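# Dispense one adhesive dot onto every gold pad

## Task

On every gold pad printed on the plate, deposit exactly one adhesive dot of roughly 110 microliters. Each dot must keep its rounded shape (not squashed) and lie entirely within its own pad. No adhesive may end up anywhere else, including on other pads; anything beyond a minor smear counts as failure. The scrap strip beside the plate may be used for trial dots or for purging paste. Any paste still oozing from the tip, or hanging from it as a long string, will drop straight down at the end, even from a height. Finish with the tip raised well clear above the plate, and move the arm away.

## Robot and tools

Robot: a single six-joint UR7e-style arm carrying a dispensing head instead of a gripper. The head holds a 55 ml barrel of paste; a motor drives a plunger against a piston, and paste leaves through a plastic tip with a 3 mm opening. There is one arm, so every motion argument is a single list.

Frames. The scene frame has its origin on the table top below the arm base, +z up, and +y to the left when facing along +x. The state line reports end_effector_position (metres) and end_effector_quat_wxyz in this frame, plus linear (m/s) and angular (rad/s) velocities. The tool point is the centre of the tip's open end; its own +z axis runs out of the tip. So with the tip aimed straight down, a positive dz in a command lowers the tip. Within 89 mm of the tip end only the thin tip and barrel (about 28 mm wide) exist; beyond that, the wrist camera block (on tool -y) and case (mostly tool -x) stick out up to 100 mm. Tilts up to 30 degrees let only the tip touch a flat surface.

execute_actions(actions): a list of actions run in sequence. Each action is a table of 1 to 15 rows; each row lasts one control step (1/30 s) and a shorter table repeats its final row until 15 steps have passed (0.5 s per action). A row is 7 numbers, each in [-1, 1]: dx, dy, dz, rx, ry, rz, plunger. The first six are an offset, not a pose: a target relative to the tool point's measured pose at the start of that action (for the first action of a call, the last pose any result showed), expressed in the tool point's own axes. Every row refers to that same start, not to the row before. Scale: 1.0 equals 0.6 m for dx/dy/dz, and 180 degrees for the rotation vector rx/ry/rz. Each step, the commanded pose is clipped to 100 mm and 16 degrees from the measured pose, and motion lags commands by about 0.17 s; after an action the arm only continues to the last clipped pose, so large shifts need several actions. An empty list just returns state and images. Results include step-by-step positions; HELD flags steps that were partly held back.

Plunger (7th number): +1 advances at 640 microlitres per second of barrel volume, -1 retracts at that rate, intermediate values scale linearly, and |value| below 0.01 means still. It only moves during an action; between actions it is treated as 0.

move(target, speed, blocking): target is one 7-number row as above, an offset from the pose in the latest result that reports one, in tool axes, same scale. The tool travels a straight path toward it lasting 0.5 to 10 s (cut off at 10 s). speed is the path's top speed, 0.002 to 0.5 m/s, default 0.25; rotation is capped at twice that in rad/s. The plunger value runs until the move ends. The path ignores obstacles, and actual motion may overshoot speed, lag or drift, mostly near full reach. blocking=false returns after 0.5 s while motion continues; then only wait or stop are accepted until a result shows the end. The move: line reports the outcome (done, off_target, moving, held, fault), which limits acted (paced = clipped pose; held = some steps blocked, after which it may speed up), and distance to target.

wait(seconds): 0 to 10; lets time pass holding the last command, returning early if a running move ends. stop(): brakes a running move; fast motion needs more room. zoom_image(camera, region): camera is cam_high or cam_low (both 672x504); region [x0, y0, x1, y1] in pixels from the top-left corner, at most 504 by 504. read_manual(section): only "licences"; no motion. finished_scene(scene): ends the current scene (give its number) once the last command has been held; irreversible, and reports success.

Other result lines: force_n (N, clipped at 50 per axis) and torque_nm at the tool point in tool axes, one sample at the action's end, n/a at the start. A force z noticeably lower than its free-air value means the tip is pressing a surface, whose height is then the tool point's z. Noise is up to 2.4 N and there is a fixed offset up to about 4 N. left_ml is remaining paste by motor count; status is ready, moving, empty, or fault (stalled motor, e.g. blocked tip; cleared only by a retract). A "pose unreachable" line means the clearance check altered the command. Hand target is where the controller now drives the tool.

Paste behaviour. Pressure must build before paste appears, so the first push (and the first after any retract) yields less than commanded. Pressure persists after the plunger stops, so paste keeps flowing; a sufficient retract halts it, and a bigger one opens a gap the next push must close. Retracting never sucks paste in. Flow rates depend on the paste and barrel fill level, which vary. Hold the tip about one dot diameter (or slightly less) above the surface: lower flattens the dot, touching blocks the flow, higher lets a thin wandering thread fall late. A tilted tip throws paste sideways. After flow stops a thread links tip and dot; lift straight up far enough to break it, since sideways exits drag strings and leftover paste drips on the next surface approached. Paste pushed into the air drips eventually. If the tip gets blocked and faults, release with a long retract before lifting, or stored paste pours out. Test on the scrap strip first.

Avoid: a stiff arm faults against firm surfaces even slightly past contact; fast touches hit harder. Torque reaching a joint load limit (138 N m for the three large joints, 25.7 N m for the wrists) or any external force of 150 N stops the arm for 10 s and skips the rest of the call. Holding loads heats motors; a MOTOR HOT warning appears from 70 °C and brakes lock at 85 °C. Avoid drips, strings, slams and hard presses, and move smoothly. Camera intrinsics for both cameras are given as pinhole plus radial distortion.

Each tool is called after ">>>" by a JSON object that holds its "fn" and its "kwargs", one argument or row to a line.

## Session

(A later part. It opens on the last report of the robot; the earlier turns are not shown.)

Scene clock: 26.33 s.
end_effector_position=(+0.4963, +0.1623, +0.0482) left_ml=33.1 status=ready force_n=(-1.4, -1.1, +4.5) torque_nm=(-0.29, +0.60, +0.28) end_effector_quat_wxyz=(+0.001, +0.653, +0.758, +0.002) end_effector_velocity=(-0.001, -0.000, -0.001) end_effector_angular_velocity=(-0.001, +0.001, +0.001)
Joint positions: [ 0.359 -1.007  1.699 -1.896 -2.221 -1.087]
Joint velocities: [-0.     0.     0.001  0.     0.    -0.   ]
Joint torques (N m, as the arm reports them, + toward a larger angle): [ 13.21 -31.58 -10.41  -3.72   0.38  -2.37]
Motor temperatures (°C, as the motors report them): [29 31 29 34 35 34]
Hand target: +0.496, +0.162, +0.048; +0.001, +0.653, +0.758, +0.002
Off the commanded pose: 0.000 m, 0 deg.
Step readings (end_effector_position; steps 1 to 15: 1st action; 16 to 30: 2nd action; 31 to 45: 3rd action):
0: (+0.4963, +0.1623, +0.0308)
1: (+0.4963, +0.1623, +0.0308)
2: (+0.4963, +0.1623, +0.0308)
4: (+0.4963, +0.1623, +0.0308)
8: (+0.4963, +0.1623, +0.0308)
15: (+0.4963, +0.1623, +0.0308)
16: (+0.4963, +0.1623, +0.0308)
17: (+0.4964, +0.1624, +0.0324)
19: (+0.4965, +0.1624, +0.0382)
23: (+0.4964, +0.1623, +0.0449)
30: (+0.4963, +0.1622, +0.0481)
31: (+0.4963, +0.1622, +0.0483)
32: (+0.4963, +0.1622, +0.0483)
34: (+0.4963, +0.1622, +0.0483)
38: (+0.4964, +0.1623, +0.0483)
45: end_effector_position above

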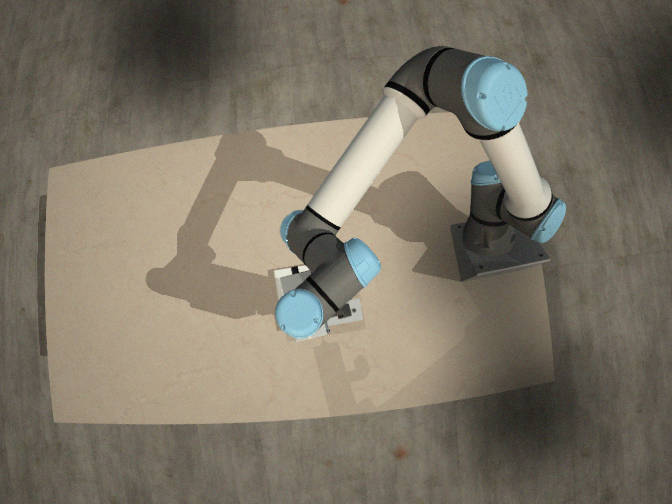

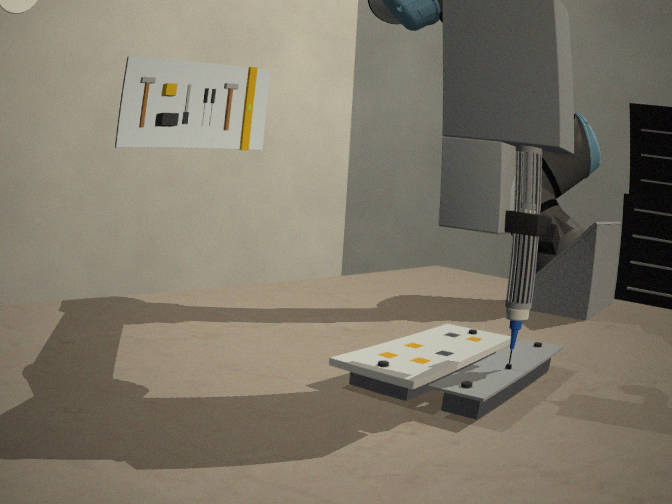

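>>> {"fn": "execute_actions", "kwargs": {
  "actions": [
    [[0,0,-0.05,0,0,0,0]],
    [[0,0,0,0,0,0,0]]
  ]
}}

>>> {"fn": "zoom_image", "kwargs": {
  "camera": "cam_low",
  "region": [440, 270, 590, 390]
}}

Scene clock: 27.70 s.
end_effector_position=(+0.4964, +0.1623, +0.0773) left_ml=33.1 status=ready force_n=(+0.0, +1.2, +0.2) torque_nm=(+0.54, -0.02, +0.08) end_effector_quat_wxyz=(+0.001, +0.653, +0.758, +0.002) end_effector_velocity=(-0.001, -0.000, -0.001) end_effector_angular_velocity=(-0.001, +0.002, +0.001)
Joint positions: [ 0.387 -1.017  1.641 -1.81  -2.211 -1.056]
Joint velocities: [-0.001  0.001  0.     0.001  0.    -0.001]
Joint torques (N m, as the arm reports them, + toward a larger angle): [ 13.18 -21.87 -11.58  -3.66  -0.6   -2.5 ]
Motor temperatures (°C, as the motors report them): [29 31 29 34 35 34]
Hand target: +0.496, +0.162, +0.077; +0.001, +0.653, +0.758, +0.002
Off the commanded pose: 0.000 m, 0 deg.
Step readings (end_effector_position; steps 1 to 15: 1st action; 16 to 30: 2nd action):
0: (+0.4963, +0.1623, +0.0482)
1: (+0.4963, +0.1623, +0.0482)
2: (+0.4967, +0.1627, +0.0506)
4: (+0.4971, +0.1628, +0.0603)
8: (+0.4966, +0.1624, +0.0716)
15: (+0.4964, +0.1622, +0.0772)
16: (+0.4964, +0.1622, +0.0775)
17: (+0.4964, +0.1622, +0.0776)
19: (+0.4964, +0.1622, +0.0776)
23: (+0.4964, +0.1623, +0.0775)
30: end_effector_position above

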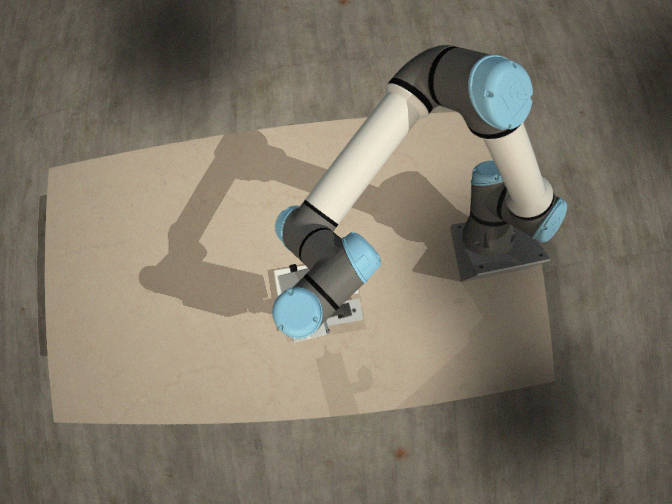

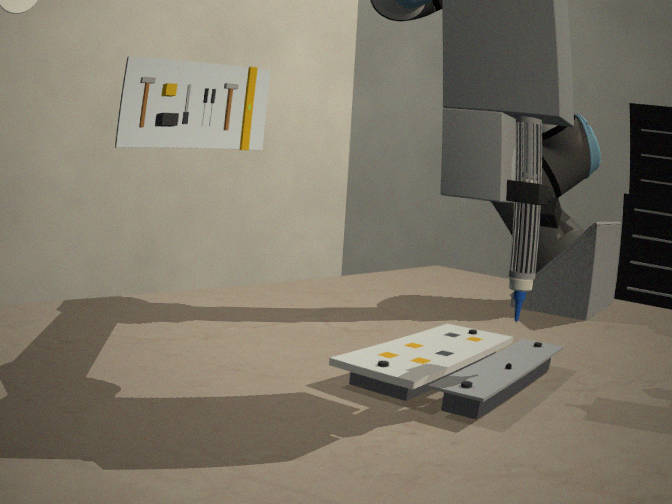

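Region (440, 270, 590, 390) of cam_low's 672x504 image, scaled by 3.360, with more detail than that image has; it fills the top 403 rows of this view, and the rest is white.

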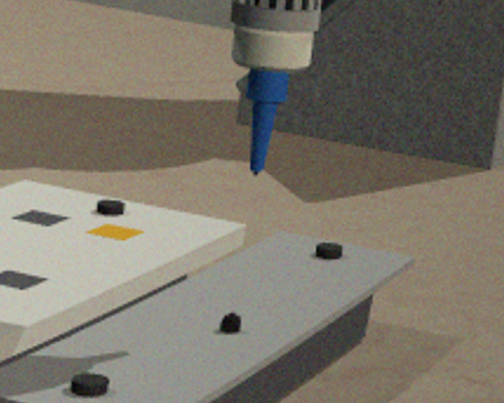

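>>> {"fn": "zoom_image", "kwargs": {
  "camera": "cam_low",
  "region": [490, 355, 530, 380]
}}

Region (490, 355, 530, 380) of cam_low's 672x504 image, scaled by 12.600, with more detail than that image has; it fills the top 315 rows of this view, and the rest is white.

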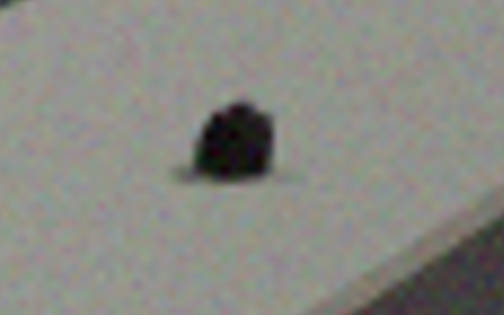

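>>> {"fn": "move", "kwargs": {
  "target": [-0.005,0.033,0.0775,0,0,0,0],
  "speed": 0.15
}}

Scene clock: 30.57 s.
end_effector_position=(+0.5163, +0.1624, +0.0312) left_ml=33.1 status=ready force_n=(-1.1, +0.4, +3.6) torque_nm=(+0.43, +0.39, +0.04) end_effector_quat_wxyz=(+0.001, +0.653, +0.758, +0.002) end_effector_velocity=(+0.001, +0.000, -0.003) end_effector_angular_velocity=(+0.000, -0.000, +0.001)
Joint positions: [ 0.328 -0.972  1.683 -1.939 -2.232 -1.125]
Joint velocities: [-0.003  0.003  0.002 -0.008 -0.001 -0.004]
Joint torques (N m, as the arm reports them, + toward a larger angle): [ 15.57 -13.73  -7.08  -3.82  -1.37  -2.44]
Motor temperatures (°C, as the motors report them): [29 31 29 34 35 34]
Hand target: +0.516, +0.162, +0.031; +0.001, +0.653, +0.758, +0.002
Off the commanded pose: 0.000 m, 0 deg.
move: done

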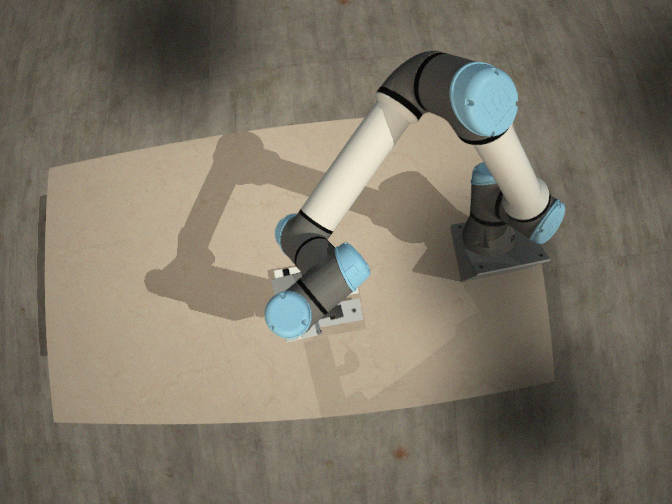

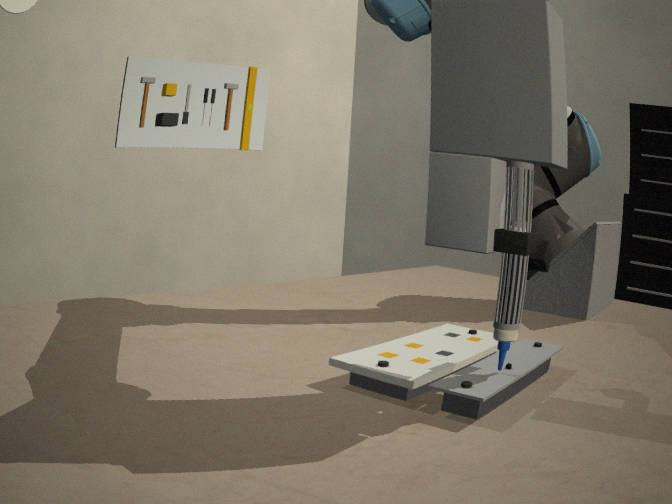

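>>> {"fn": "execute_actions", "kwargs": {
  "actions": [
    [[0,0,0,0,0,0,0.66]],
    [[0,0,0,0,0,0,-0.32]],
    [[0,0,-0.08,0,0,0,0]],
    [[0,0,0,0,0,0,0]]
  ]
}}

>>> {"fn": "zoom_image", "kwargs": {
  "camera": "cam_low",
  "region": [470, 340, 540, 390]
}}

Scene clock: 32.97 s.
end_effector_position=(+0.5163, +0.1624, +0.0774) left_ml=33.0 status=ready force_n=(-0.9, +3.6, +5.2) torque_nm=(+1.53, +0.41, +0.01) end_effector_quat_wxyz=(+0.001, +0.653, +0.758, +0.003) end_effector_velocity=(+0.001, -0.001, -0.000) end_effector_angular_velocity=(-0.001, -0.001, -0.001)
Joint positions: [ 0.372 -0.989  1.594 -1.803 -2.217 -1.074]
Joint velocities: [-0.001 -0.001  0.    -0.001 -0.001 -0.   ]
Joint torques (N m, as the arm reports them, + toward a larger angle): [ 13.87 -37.11 -10.86  -3.9   -1.53  -2.41]
Motor temperatures (°C, as the motors report them): [29 31 29 34 35 34]
Hand target: +0.516, +0.162, +0.077; +0.001, +0.653, +0.758, +0.003
Off the commanded pose: 0.000 m, 0 deg.
Step readings (end_effector_position; steps 1 to 15: 1st action; 16 to 30: 2nd action; 31 to 45: 3rd action; 46 to 60: 4th action):
0: (+0.5164, +0.1624, +0.0309)
1: (+0.5164, +0.1624, +0.0309)
2: (+0.5164, +0.1624, +0.0309)
4: (+0.5164, +0.1624, +0.0309)
8: (+0.5162, +0.1623, +0.0309)
15: (+0.5162, +0.1623, +0.0311)
16: (+0.5163, +0.1623, +0.0311)
17: (+0.5163, +0.1623, +0.0311)
19: (+0.5163, +0.1623, +0.0311)
23: (+0.5163, +0.1623, +0.0311)
30: (+0.5163, +0.1623, +0.0311)
31: (+0.5163, +0.1624, +0.0312)
32: (+0.5170, +0.1632, +0.0346)
34: (+0.5186, +0.1639, +0.0500)
38: (+0.5172, +0.1628, +0.0682)
45: (+0.5164, +0.1622, +0.0774)
46: (+0.5164, +0.1622, +0.0778)
47: (+0.5164, +0.1622, +0.0779)
49: (+0.5164, +0.1623, +0.0779)
53: (+0.5164, +0.1624, +0.0776)
60: end_effector_position above

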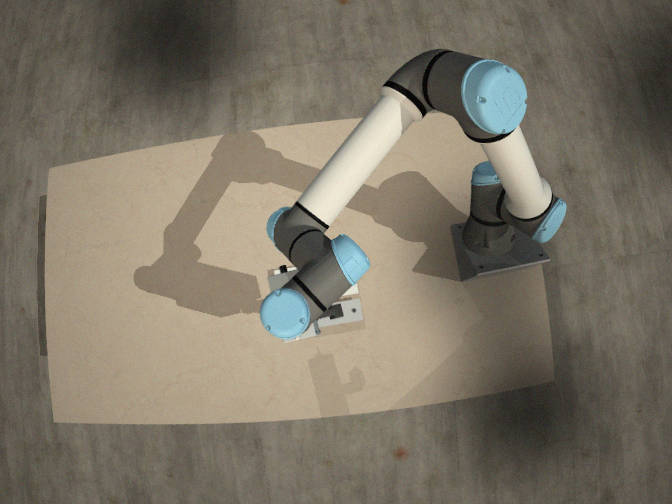

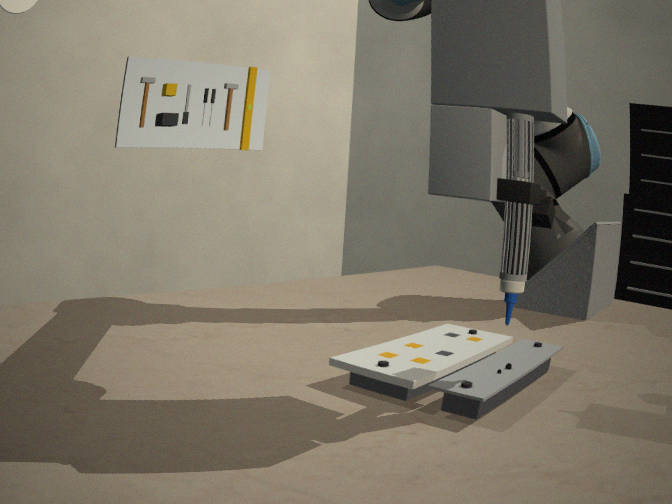

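Region (470, 340, 540, 390) of cam_low's 672x504 image, scaled by 7.200, with more detail than that image has; it fills the top 360 rows of this view, and the rest is white.

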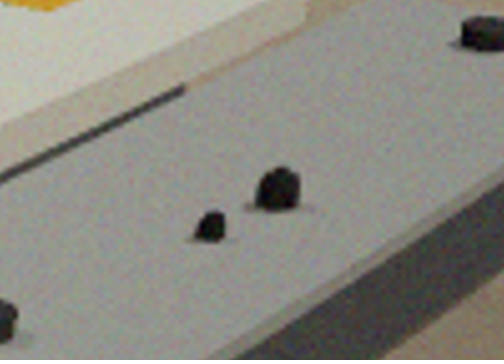

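>>> {"fn": "move", "kwargs": {
  "target": [-0.005,0.033,0.0775,0,0,0,0],
  "speed": 0.15
}}

>>> {"fn": "execute_actions", "kwargs": {
  "actions": [
    [[0,0,0,0,0,0,0.66]],
    [[0,0,0,0,0,0,-0.32]]
  ]
}}

>>> {"fn": "move", "kwargs": {
  "target": [0,0,-0.0775,0,0,0,0],
  "speed": 0.1
}}

>>> {"fn": "zoom_image", "kwargs": {
  "camera": "cam_low",
  "region": [470, 340, 540, 390]
}}

Scene clock: 34.60 s.
end_effector_position=(+0.5363, +0.1625, +0.0313) left_ml=33.0 status=ready force_n=(-1.0, -0.1, +2.8) torque_nm=(+0.01, +0.49, +0.04) end_effector_quat_wxyz=(+0.001, +0.653, +0.758, +0.003) end_effector_velocity=(+0.001, -0.000, -0.002) end_effector_angular_velocity=(-0.000, +0.000, +0.002)
Joint positions: [ 0.314 -0.944  1.633 -1.928 -2.237 -1.142]
Joint velocities: [-0.003  0.002  0.002 -0.006 -0.001 -0.005]
Joint torques (N m, as the arm reports them, + toward a larger angle): [ 16.92 -16.69  -9.76  -3.73  -1.68  -2.55]
Motor temperatures (°C, as the motors report them): [29 31 29 34 35 34]
Hand target: +0.536, +0.162, +0.031; +0.001, +0.653, +0.758, +0.003
Off the commanded pose: 0.000 m, 0 deg.
move: done

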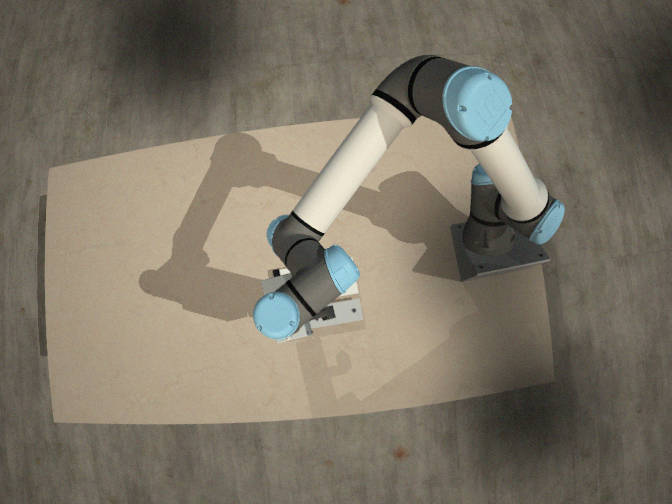

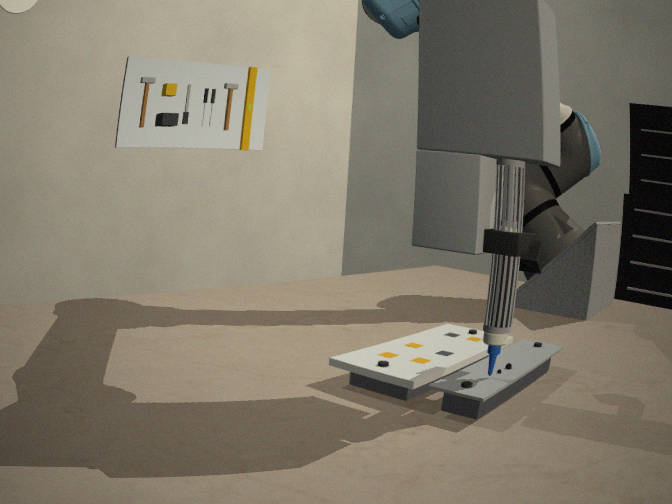

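Scene clock: 35.60 s.
end_effector_position=(+0.5363, +0.1624, +0.0312) left_ml=32.9 status=moving force_n=(-1.1, +0.9, +3.6) torque_nm=(+0.45, +0.42, +0.16) end_effector_quat_wxyz=(+0.001, +0.653, +0.758, +0.003) end_effector_velocity=(-0.000, +0.000, +0.000) end_effector_angular_velocity=(-0.001, -0.000, +0.001)
Joint positions: [ 0.314 -0.944  1.633 -1.928 -2.237 -1.142]
Joint velocities: [ 0.001  0.     0.     0.    -0.     0.   ]
Joint torques (N m, as the arm reports them, + toward a larger angle): [ 28.84 -22.66 -21.23  -1.35  -0.88   0.82]
Motor temperatures (°C, as the motors report them): [29 31 29 34 35 34]
Hand target: +0.536, +0.162, +0.031; +0.001, +0.653, +0.758, +0.003
Off the commanded pose: 0.000 m, 0 deg.
Step readings (end_effector_position; steps 1 to 15: 1st action; 16 to 30: 2nd action):
0: (+0.5363, +0.1625, +0.0313)
1: (+0.5364, +0.1625, +0.0312)
2: (+0.5364, +0.1625, +0.0312)
4: (+0.5364, +0.1625, +0.0312)
8: (+0.5364, +0.1625, +0.0312)
15: (+0.5363, +0.1624, +0.0312)
16: (+0.5363, +0.1624, +0.0312)
17: (+0.5363, +0.1624, +0.0312)
19: (+0.5363, +0.1624, +0.0312)
23: (+0.5363, +0.1624, +0.0312)
30: end_effector_position above

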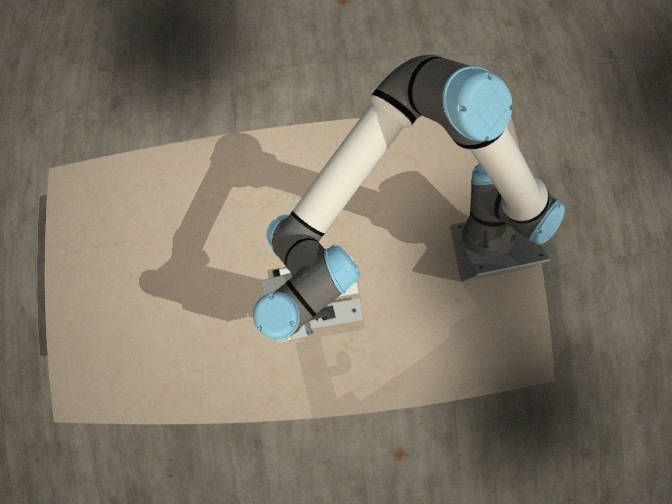

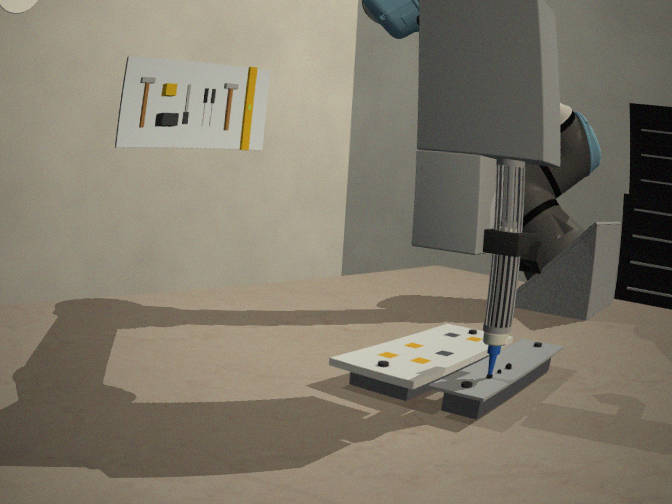

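Scene clock: 36.63 s.
end_effector_position=(+0.5362, +0.1622, +0.0775) left_ml=32.9 status=ready force_n=(+0.1, -0.9, -0.2) torque_nm=(-0.20, -0.03, +0.17) end_effector_quat_wxyz=(+0.001, +0.653, +0.758, +0.003) end_effector_velocity=(+0.000, -0.000, +0.003) end_effector_angular_velocity=(-0.000, +0.000, -0.000)
Joint positions: [ 0.357 -0.96   1.543 -1.791 -2.222 -1.091]
Joint velocities: [ 0.002 -0.    -0.007  0.01   0.001  0.003]
Joint torques (N m, as the arm reports them, + toward a larger angle): [ 33.99 -14.48 -29.02  -1.4    1.44   2.65]
Motor temperatures (°C, as the motors report them): [29 31 29 34 35 34]
Hand target: +0.536, +0.162, +0.078; +0.001, +0.653, +0.758, +0.003
Off the commanded pose: 0.000 m, 0 deg.
move: done

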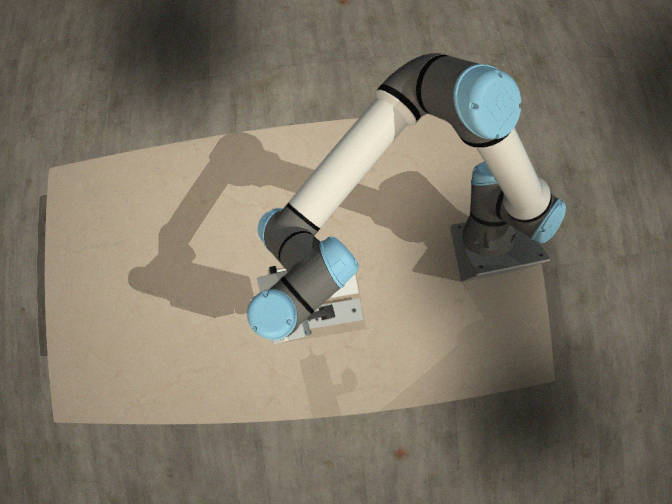

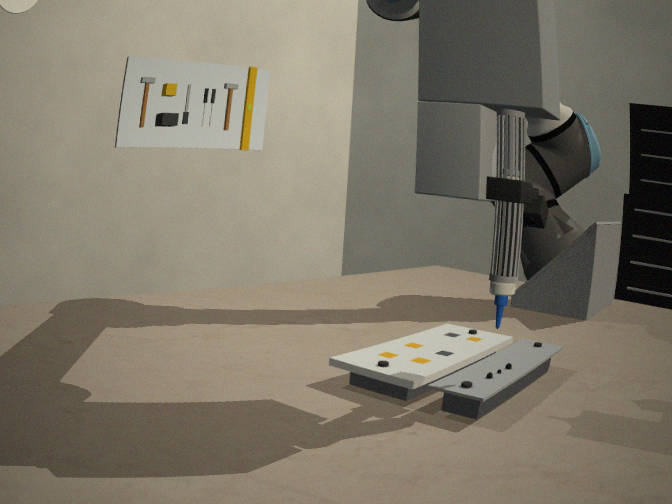

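Region (470, 340, 540, 390) of cam_low's 672x504 image, scaled by 7.200, with more detail than that image has; it fills the top 360 rows of this view, and the rest is white.

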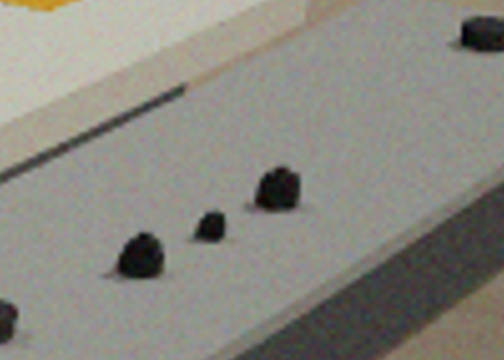

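>>> {"fn": "move", "kwargs": {
  "target": [0.0182,-0.0310,0.0772,0,0,0,0],
  "speed": 0.15
}}

>>> {"fn": "execute_actions", "kwargs": {
  "actions": [
    [[0,0,0,0,0,0,0.66]],
    [[0,0,0,0,0,0,-0.32]]
  ]
}}

>>> {"fn": "move", "kwargs": {
  "target": [0,0,-0.0775,0,0,0,0],
  "speed": 0.1
}}

>>> {"fn": "zoom_image", "kwargs": {
  "camera": "cam_low",
  "region": [470, 340, 540, 390]
}}

Scene clock: 38.67 s.
end_effector_position=(+0.5165, +0.1703, +0.0315) left_ml=32.9 status=ready force_n=(-0.5, +0.8, +1.7) torque_nm=(+0.47, +0.18, +0.01) end_effector_quat_wxyz=(+0.001, +0.653, +0.758, +0.003) end_effector_velocity=(-0.000, +0.001, -0.003) end_effector_angular_velocity=(+0.001, -0.002, -0.001)
Joint positions: [ 0.336 -0.958  1.674 -1.939 -2.229 -1.116]
Joint velocities: [-0.002  0.     0.008 -0.012 -0.    -0.003]
Joint torques (N m, as the arm reports them, + toward a larger angle): [ 15.34 -14.85  -9.87  -4.02  -1.55  -2.47]
Motor temperatures (°C, as the motors report them): [29 31 29 34 35 34]
Hand target: +0.516, +0.170, +0.031; +0.001, +0.653, +0.758, +0.003
Off the commanded pose: 0.000 m, 0 deg.
move: done

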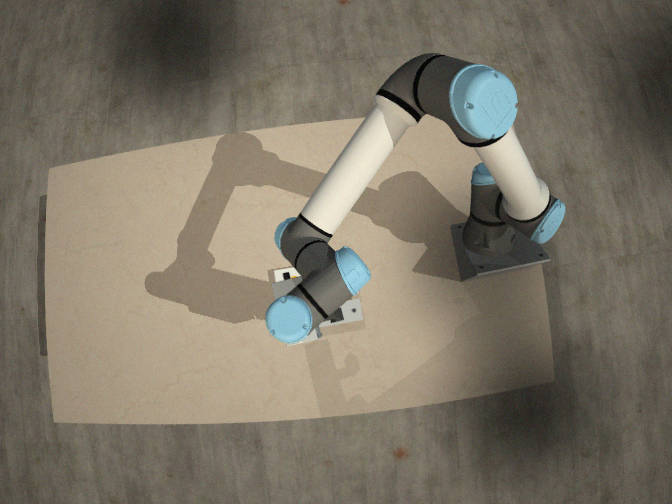

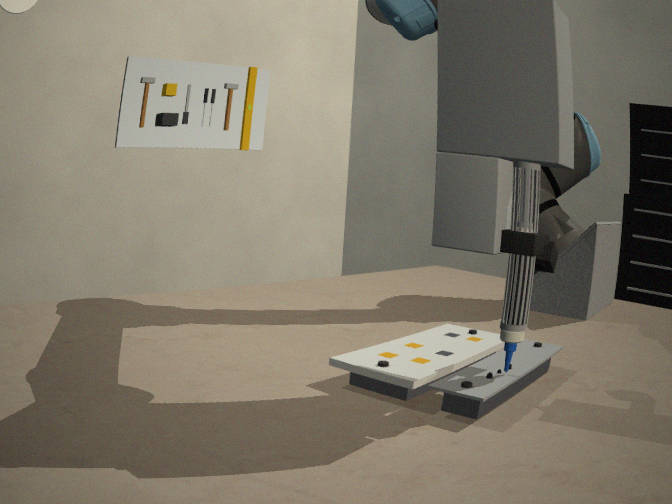

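Scene clock: 39.67 s.
end_effector_position=(+0.5164, +0.1703, +0.0315) left_ml=32.8 status=moving force_n=(-1.5, -1.1, +3.3) torque_nm=(-0.24, +0.52, -0.01) end_effector_quat_wxyz=(+0.001, +0.653, +0.758, +0.003) end_effector_velocity=(-0.000, +0.000, +0.000) end_effector_angular_velocity=(-0.000, -0.000, +0.001)
Joint positions: [ 0.336 -0.958  1.674 -1.939 -2.229 -1.116]
Joint velocities: [ 0.001 -0.     0.     0.001  0.    -0.   ]
Joint torques (N m, as the arm reports them, + toward a larger angle): [ 20.14 -15.41 -27.02  -1.35  -1.28   2.07]
Motor temperatures (°C, as the motors report them): [29 31 29 34 35 34]
Hand target: +0.516, +0.170, +0.031; +0.001, +0.653, +0.758, +0.003
Off the commanded pose: 0.000 m, 0 deg.
Step readings (end_effector_position; steps 1 to 15: 1st action; 16 to 30: 2nd action):
0: (+0.5165, +0.1703, +0.0315)
1: (+0.5164, +0.1703, +0.0314)
2: (+0.5164, +0.1703, +0.0314)
4: (+0.5164, +0.1703, +0.0314)
8: (+0.5164, +0.1703, +0.0314)
15: (+0.5164, +0.1703, +0.0314)
16: (+0.5164, +0.1703, +0.0315)
17: (+0.5164, +0.1703, +0.0315)
19: (+0.5164, +0.1703, +0.0315)
23: (+0.5164, +0.1703, +0.0315)
30: end_effector_position above

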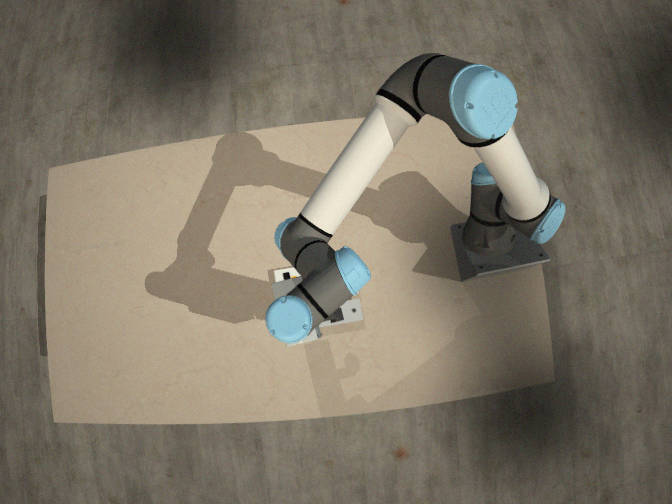

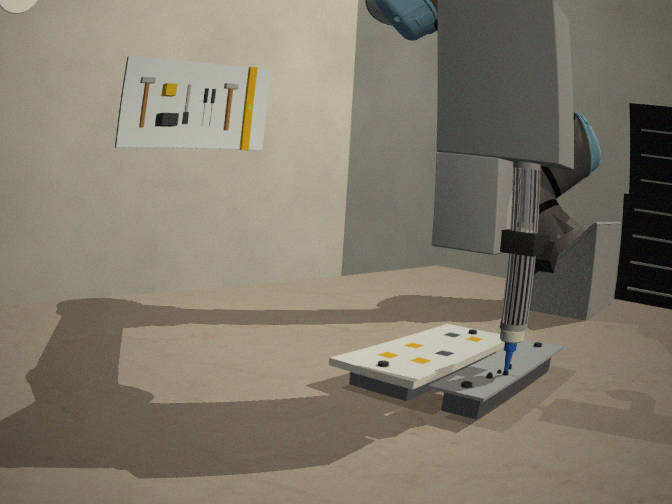

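Scene clock: 40.70 s.
end_effector_position=(+0.5164, +0.1701, +0.0777) left_ml=32.8 status=ready force_n=(+0.2, -1.2, +5.7) torque_nm=(-0.20, -0.21, +0.10) end_effector_quat_wxyz=(+0.001, +0.653, +0.757, +0.003) end_effector_velocity=(+0.000, +0.000, +0.003) end_effector_angular_velocity=(-0.000, +0.001, +0.000)
Joint positions: [ 0.38  -0.975  1.583 -1.801 -2.214 -1.065]
Joint velocities: [ 0.002  0.    -0.007  0.009  0.001  0.003]
Joint torques (N m, as the arm reports them, + toward a larger angle): [ 32.07 -19.2  -30.1   -1.38   1.77   2.24]
Motor temperatures (°C, as the motors report them): [29 31 29 34 35 34]
Hand target: +0.516, +0.170, +0.078; +0.001, +0.653, +0.758, +0.003
Off the commanded pose: 0.000 m, 0 deg.
move: done

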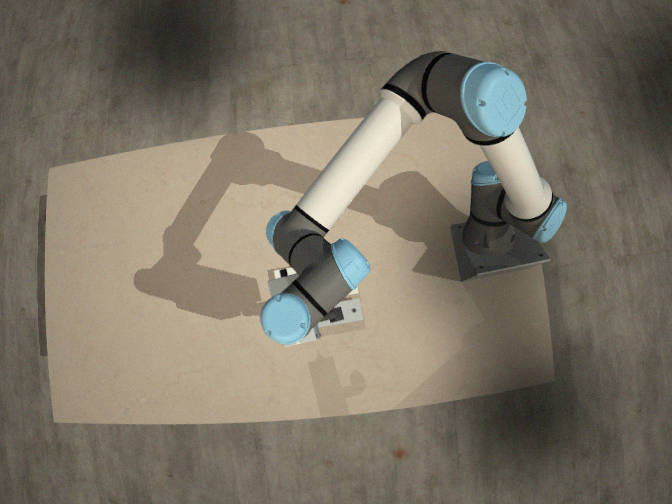

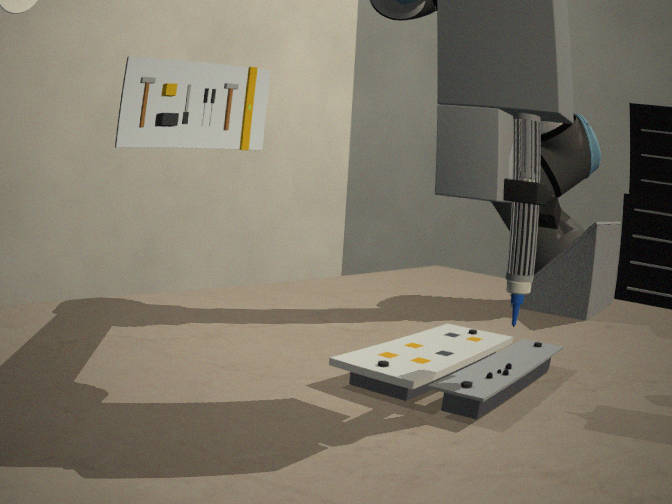

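Region (470, 340, 540, 390) of cam_low's 672x504 image, scaled by 7.200, with more detail than that image has; it fills the top 360 rows of this view, and the rest is white.

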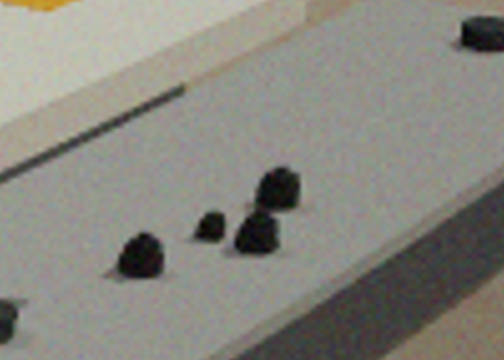

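>>> {"fn": "move", "kwargs": {
  "target": [-0.47,-0.238,-0.25,0,0,0,0],
  "speed": 0.4
}}

>>> {"fn": "zoom_image", "kwargs": {
  "camera": "cam_high",
  "region": [260, 240, 380, 340]
}}

Scene clock: 42.90 s.
end_effector_position=(+0.4167, -0.1301, +0.2258) left_ml=32.8 status=ready force_n=(-1.7, -1.4, +0.7) torque_nm=(-0.45, +0.74, +0.17) end_effector_quat_wxyz=(+0.001, +0.653, +0.758, +0.003) end_effector_velocity=(-0.001, -0.002, +0.002) end_effector_angular_velocity=(+0.001, -0.001, +0.000)
Joint positions: [ 0.272 -1.582  1.577 -1.267 -2.25  -1.194]
Joint velocities: [ 0.001 -0.002 -0.005  0.007  0.001  0.   ]
Joint torques (N m, as the arm reports them, + toward a larger angle): [  2.87 -18.71 -29.79  -0.97   1.57  -2.18]
Motor temperatures (°C, as the motors report them): [29 31 29 34 35 34]
Hand target: +0.417, -0.130, +0.226; +0.001, +0.653, +0.758, +0.003
Off the commanded pose: 0.001 m, 0 deg.
move: done

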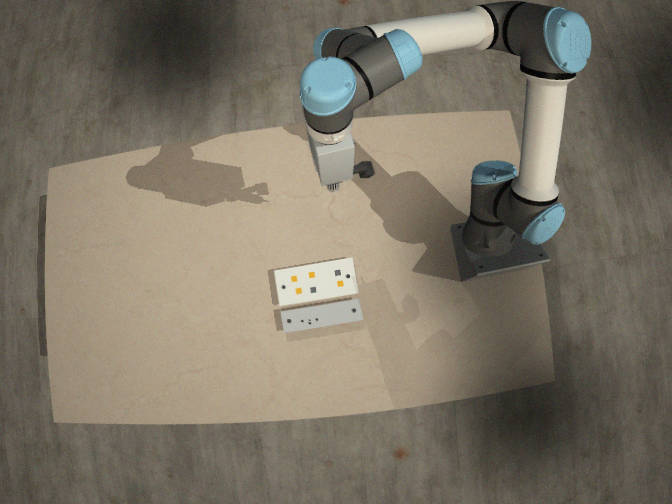

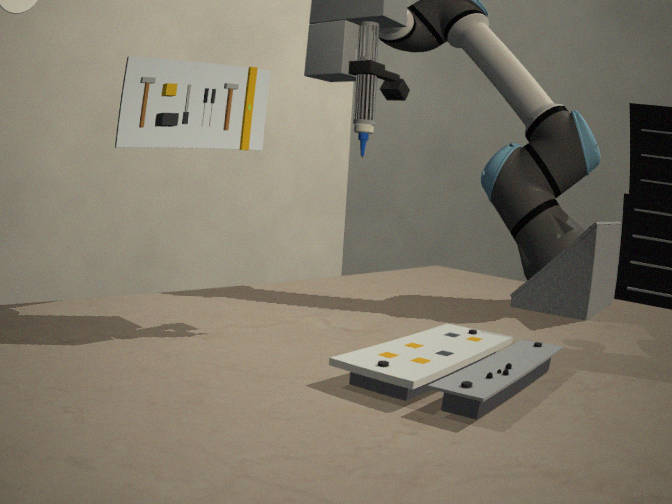

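Region (260, 240, 380, 340) of cam_high's 672x504 image, scaled by 4.200, with more detail than that image has.

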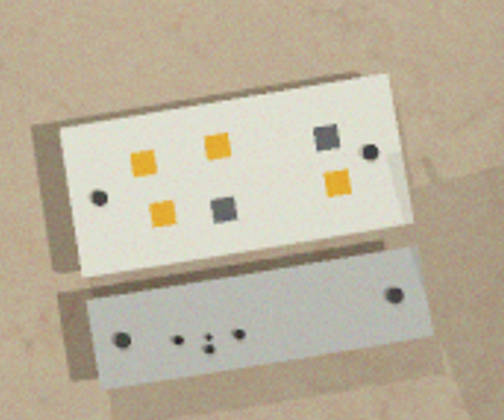

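>>> {"fn": "move", "kwargs": {
  "target": [0.3268,0.0557,0.293,0,0,0,0],
  "speed": 0.3
}}

>>> {"fn": "zoom_image", "kwargs": {
  "camera": "cam_low",
  "region": [420, 290, 520, 370]
}}

Scene clock: 46.33 s.
end_effector_position=(+0.4210, +0.0690, +0.0511) left_ml=32.8 status=ready force_n=(-1.2, +2.0, +3.7) torque_nm=(+0.90, +0.52, +0.00) end_effector_quat_wxyz=(+0.001, +0.653, +0.758, +0.003) end_effector_velocity=(+0.001, +0.001, -0.002) end_effector_angular_velocity=(-0.000, +0.001, -0.000)
Joint positions: [ 0.316 -1.303  1.969 -1.905 -2.236 -1.141]
Joint velocities: [-0.002  0.006  0.001 -0.007 -0.    -0.001]
Joint torques (N m, as the arm reports them, + toward a larger angle): [  8.02  -3.73 -10.26  -3.83  -1.62  -2.39]
Motor temperatures (°C, as the motors report them): [29 31 29 34 35 34]
Hand target: +0.421, +0.069, +0.051; +0.001, +0.653, +0.758, +0.003
Off the commanded pose: 0.001 m, 0 deg.
move: done

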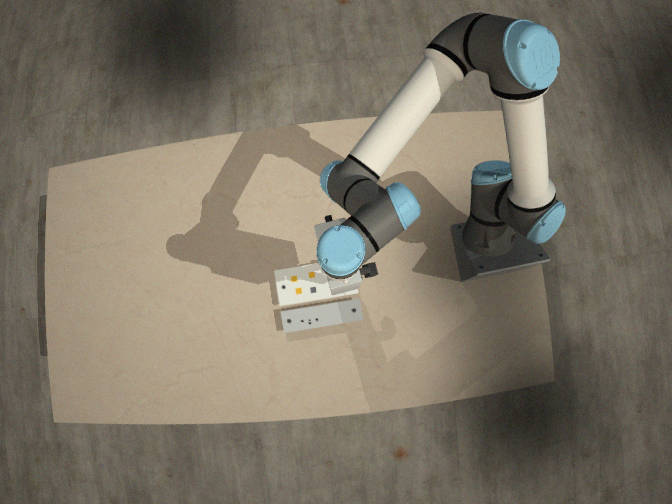

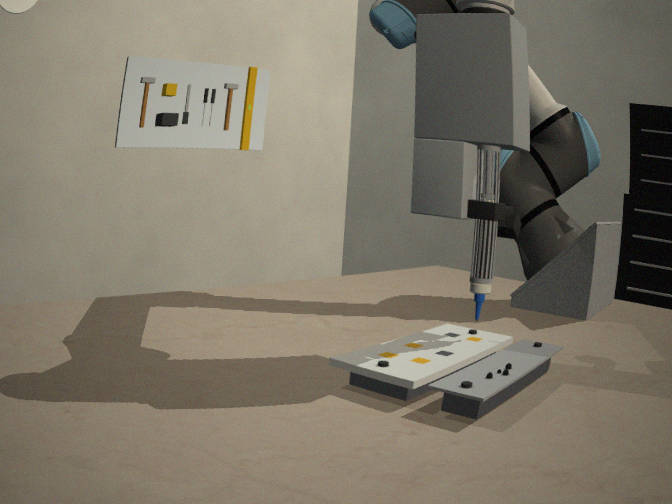

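Region (420, 290, 520, 370) of cam_low's 672x504 image, scaled by 5.040, with more detail than that image has; it fills the top 403 rows of this view, and the rest is white.

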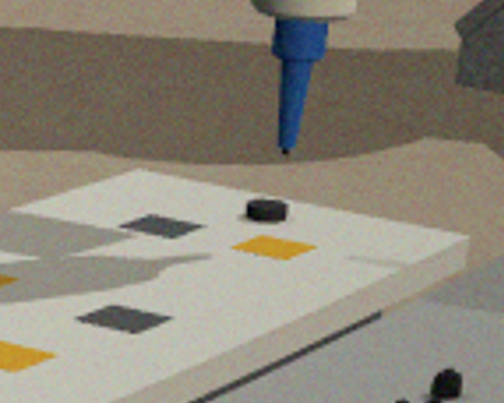

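>>> {"fn": "move", "kwargs": {
  "target": [0,0,0.0185,0,0,0,0],
  "speed": 0.05
}}

>>> {"fn": "zoom_image", "kwargs": {
  "camera": "cam_low",
  "region": [420, 290, 520, 370]
}}

Scene clock: 47.73 s.
end_effector_position=(+0.4211, +0.0690, +0.0404) left_ml=32.8 status=ready force_n=(-1.7, -0.5, +1.9) torque_nm=(+0.01, +0.68, +0.09) end_effector_quat_wxyz=(+0.001, +0.653, +0.758, +0.003) end_effector_velocity=(+0.001, +0.000, -0.003) end_effector_angular_velocity=(+0.001, -0.001, -0.000)
Joint positions: [ 0.303 -1.298  1.991 -1.942 -2.24  -1.156]
Joint velocities: [-0.003  0.001  0.006 -0.011 -0.001 -0.005]
Joint torques (N m, as the arm reports them, + toward a larger angle): [  7.83  -3.55 -10.92  -3.45  -1.3   -2.35]
Motor temperatures (°C, as the motors report them): [29 31 29 34 35 34]
Hand target: +0.421, +0.069, +0.040; +0.001, +0.653, +0.758, +0.003
Off the commanded pose: 0.000 m, 0 deg.
move: done

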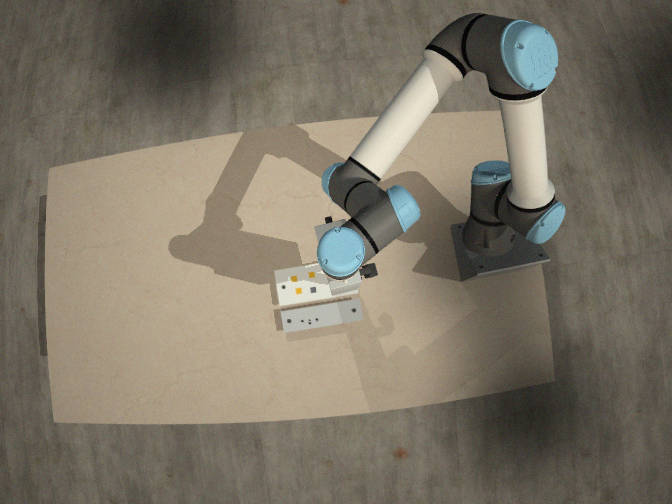

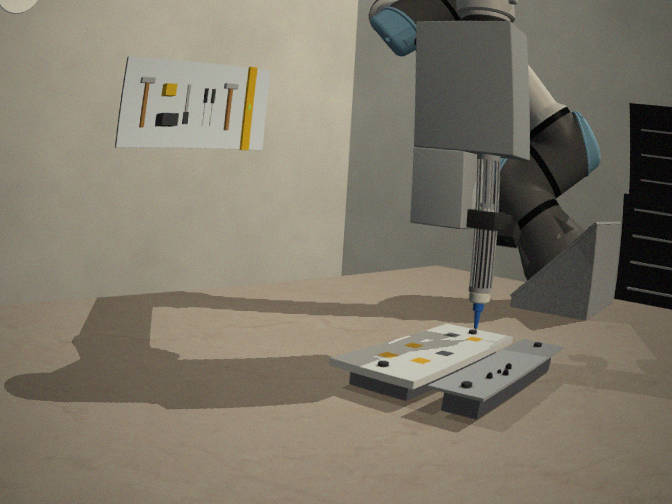

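Region (420, 290, 520, 370) of cam_low's 672x504 image, scaled by 5.040, with more detail than that image has; it fills the top 403 rows of this view, and the rest is white.

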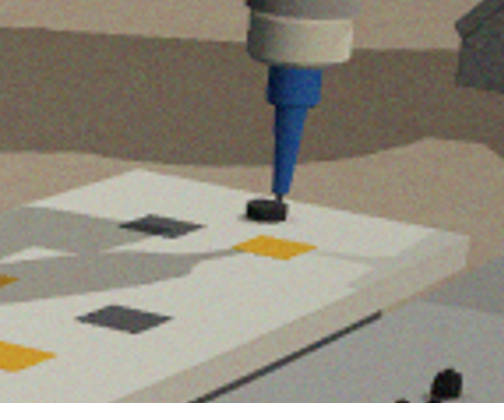

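>>> {"fn": "move", "kwargs": {
  "target": [0,0,0.0107,0,0,0,0],
  "speed": 0.03
}}

>>> {"fn": "zoom_image", "kwargs": {
  "camera": "cam_low",
  "region": [450, 320, 500, 360]
}}

Scene clock: 48.90 s.
end_effector_position=(+0.4211, +0.0690, +0.0343) left_ml=32.8 status=ready force_n=(-2.9, -0.8, +0.7) torque_nm=(-0.08, +1.12, +0.18) end_effector_quat_wxyz=(+0.001, +0.653, +0.758, +0.003) end_effector_velocity=(+0.001, -0.000, -0.002) end_effector_angular_velocity=(+0.001, -0.001, -0.002)
Joint positions: [ 0.295 -1.294  2.004 -1.963 -2.243 -1.165]
Joint velocities: [-0.004  0.001  0.005 -0.011 -0.001 -0.004]
Joint torques (N m, as the arm reports them, + toward a larger angle): [  8.63  -6.64 -10.01  -3.81  -1.56  -2.47]
Motor temperatures (°C, as the motors report them): [29 31 29 34 35 34]
Hand target: +0.421, +0.069, +0.034; +0.001, +0.653, +0.758, +0.003
Off the commanded pose: 0.000 m, 0 deg.
move: done

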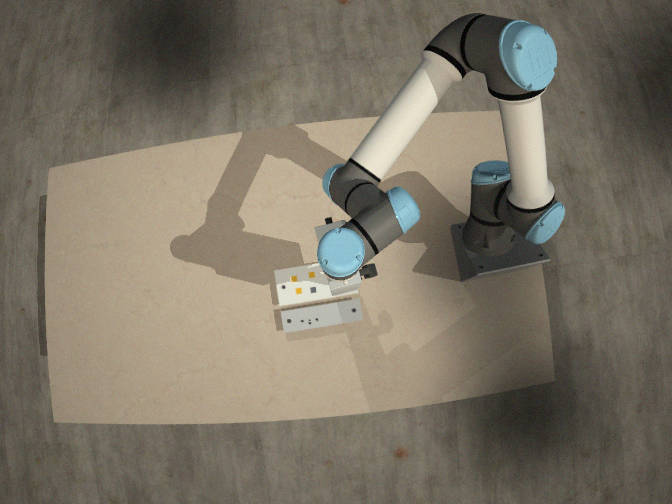

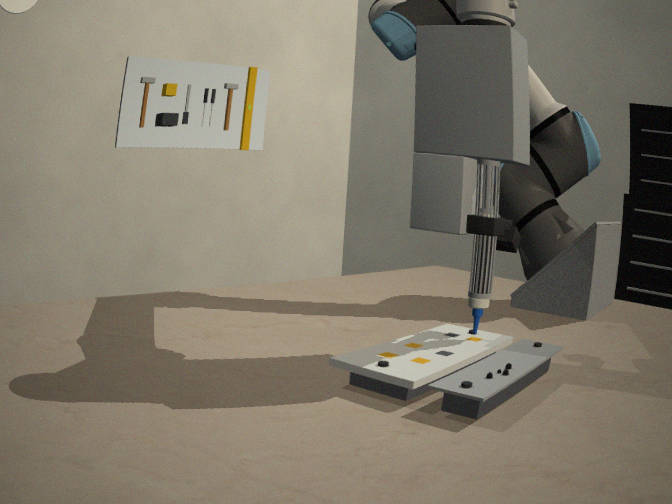

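Region (450, 320, 500, 360) of cam_low's 672x504 image, scaled by 10.080, with more detail than that image has; it fills the top 403 rows of this view, and the rest is white.

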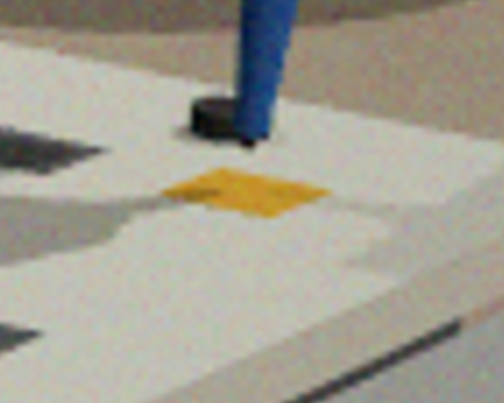

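>>> {"fn": "execute_actions", "kwargs": {
  "actions": [
    [[0,0,0.004,0,0,0,0]]
  ]
}}

Scene clock: 50.63 s.
end_effector_position=(+0.4211, +0.0690, +0.0320) left_ml=32.8 status=ready force_n=(-0.2, +1.3, +3.2) torque_nm=(+0.68, +0.13, +0.29) end_effector_quat_wxyz=(+0.001, +0.653, +0.758, +0.003) end_effector_velocity=(+0.000, -0.000, -0.001) end_effector_angular_velocity=(-0.000, +0.000, -0.001)
Joint positions: [ 0.292 -1.293  2.009 -1.971 -2.243 -1.169]
Joint velocities: [-0.001  0.     0.001 -0.002 -0.    -0.001]
Joint torques (N m, as the arm reports them, + toward a larger angle): [  7.52  -4.13 -10.48  -4.1   -1.58  -2.5 ]
Motor temperatures (°C, as the motors report them): [29 31 29 34 35 34]
Hand target: +0.421, +0.069, +0.032; +0.001, +0.653, +0.758, +0.003
Off the commanded pose: 0.000 m, 0 deg.
Step readings (end_effector_position):
0: (+0.4211, +0.0690, +0.0340)
1: (+0.4211, +0.0690, +0.0340)
2: (+0.4211, +0.0690, +0.0337)
4: (+0.4211, +0.0690, +0.0331)
8: (+0.4211, +0.0690, +0.0323)
15: end_effector_position above

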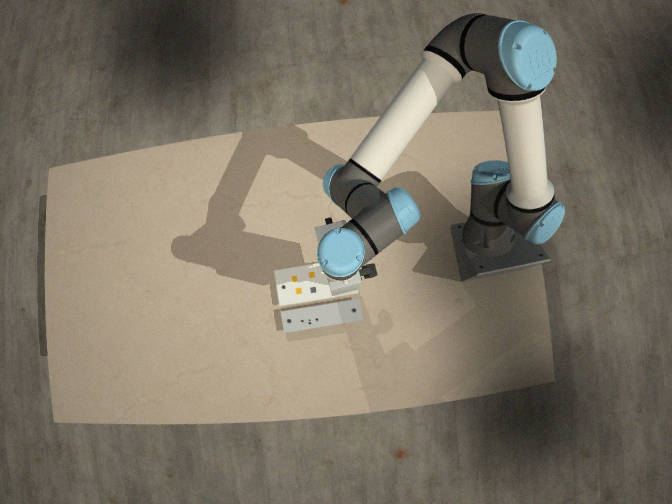

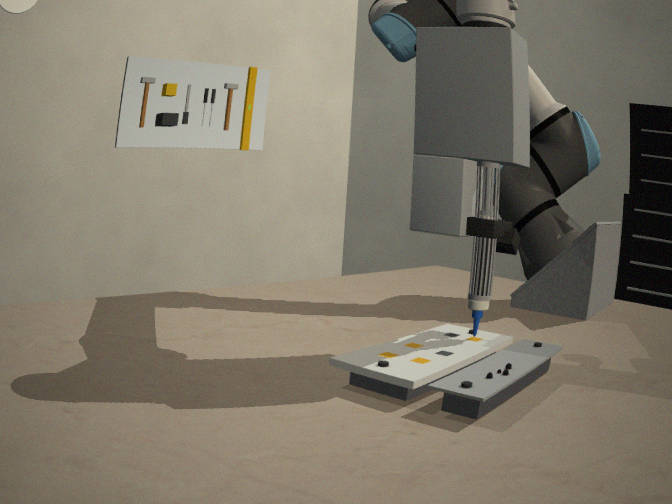

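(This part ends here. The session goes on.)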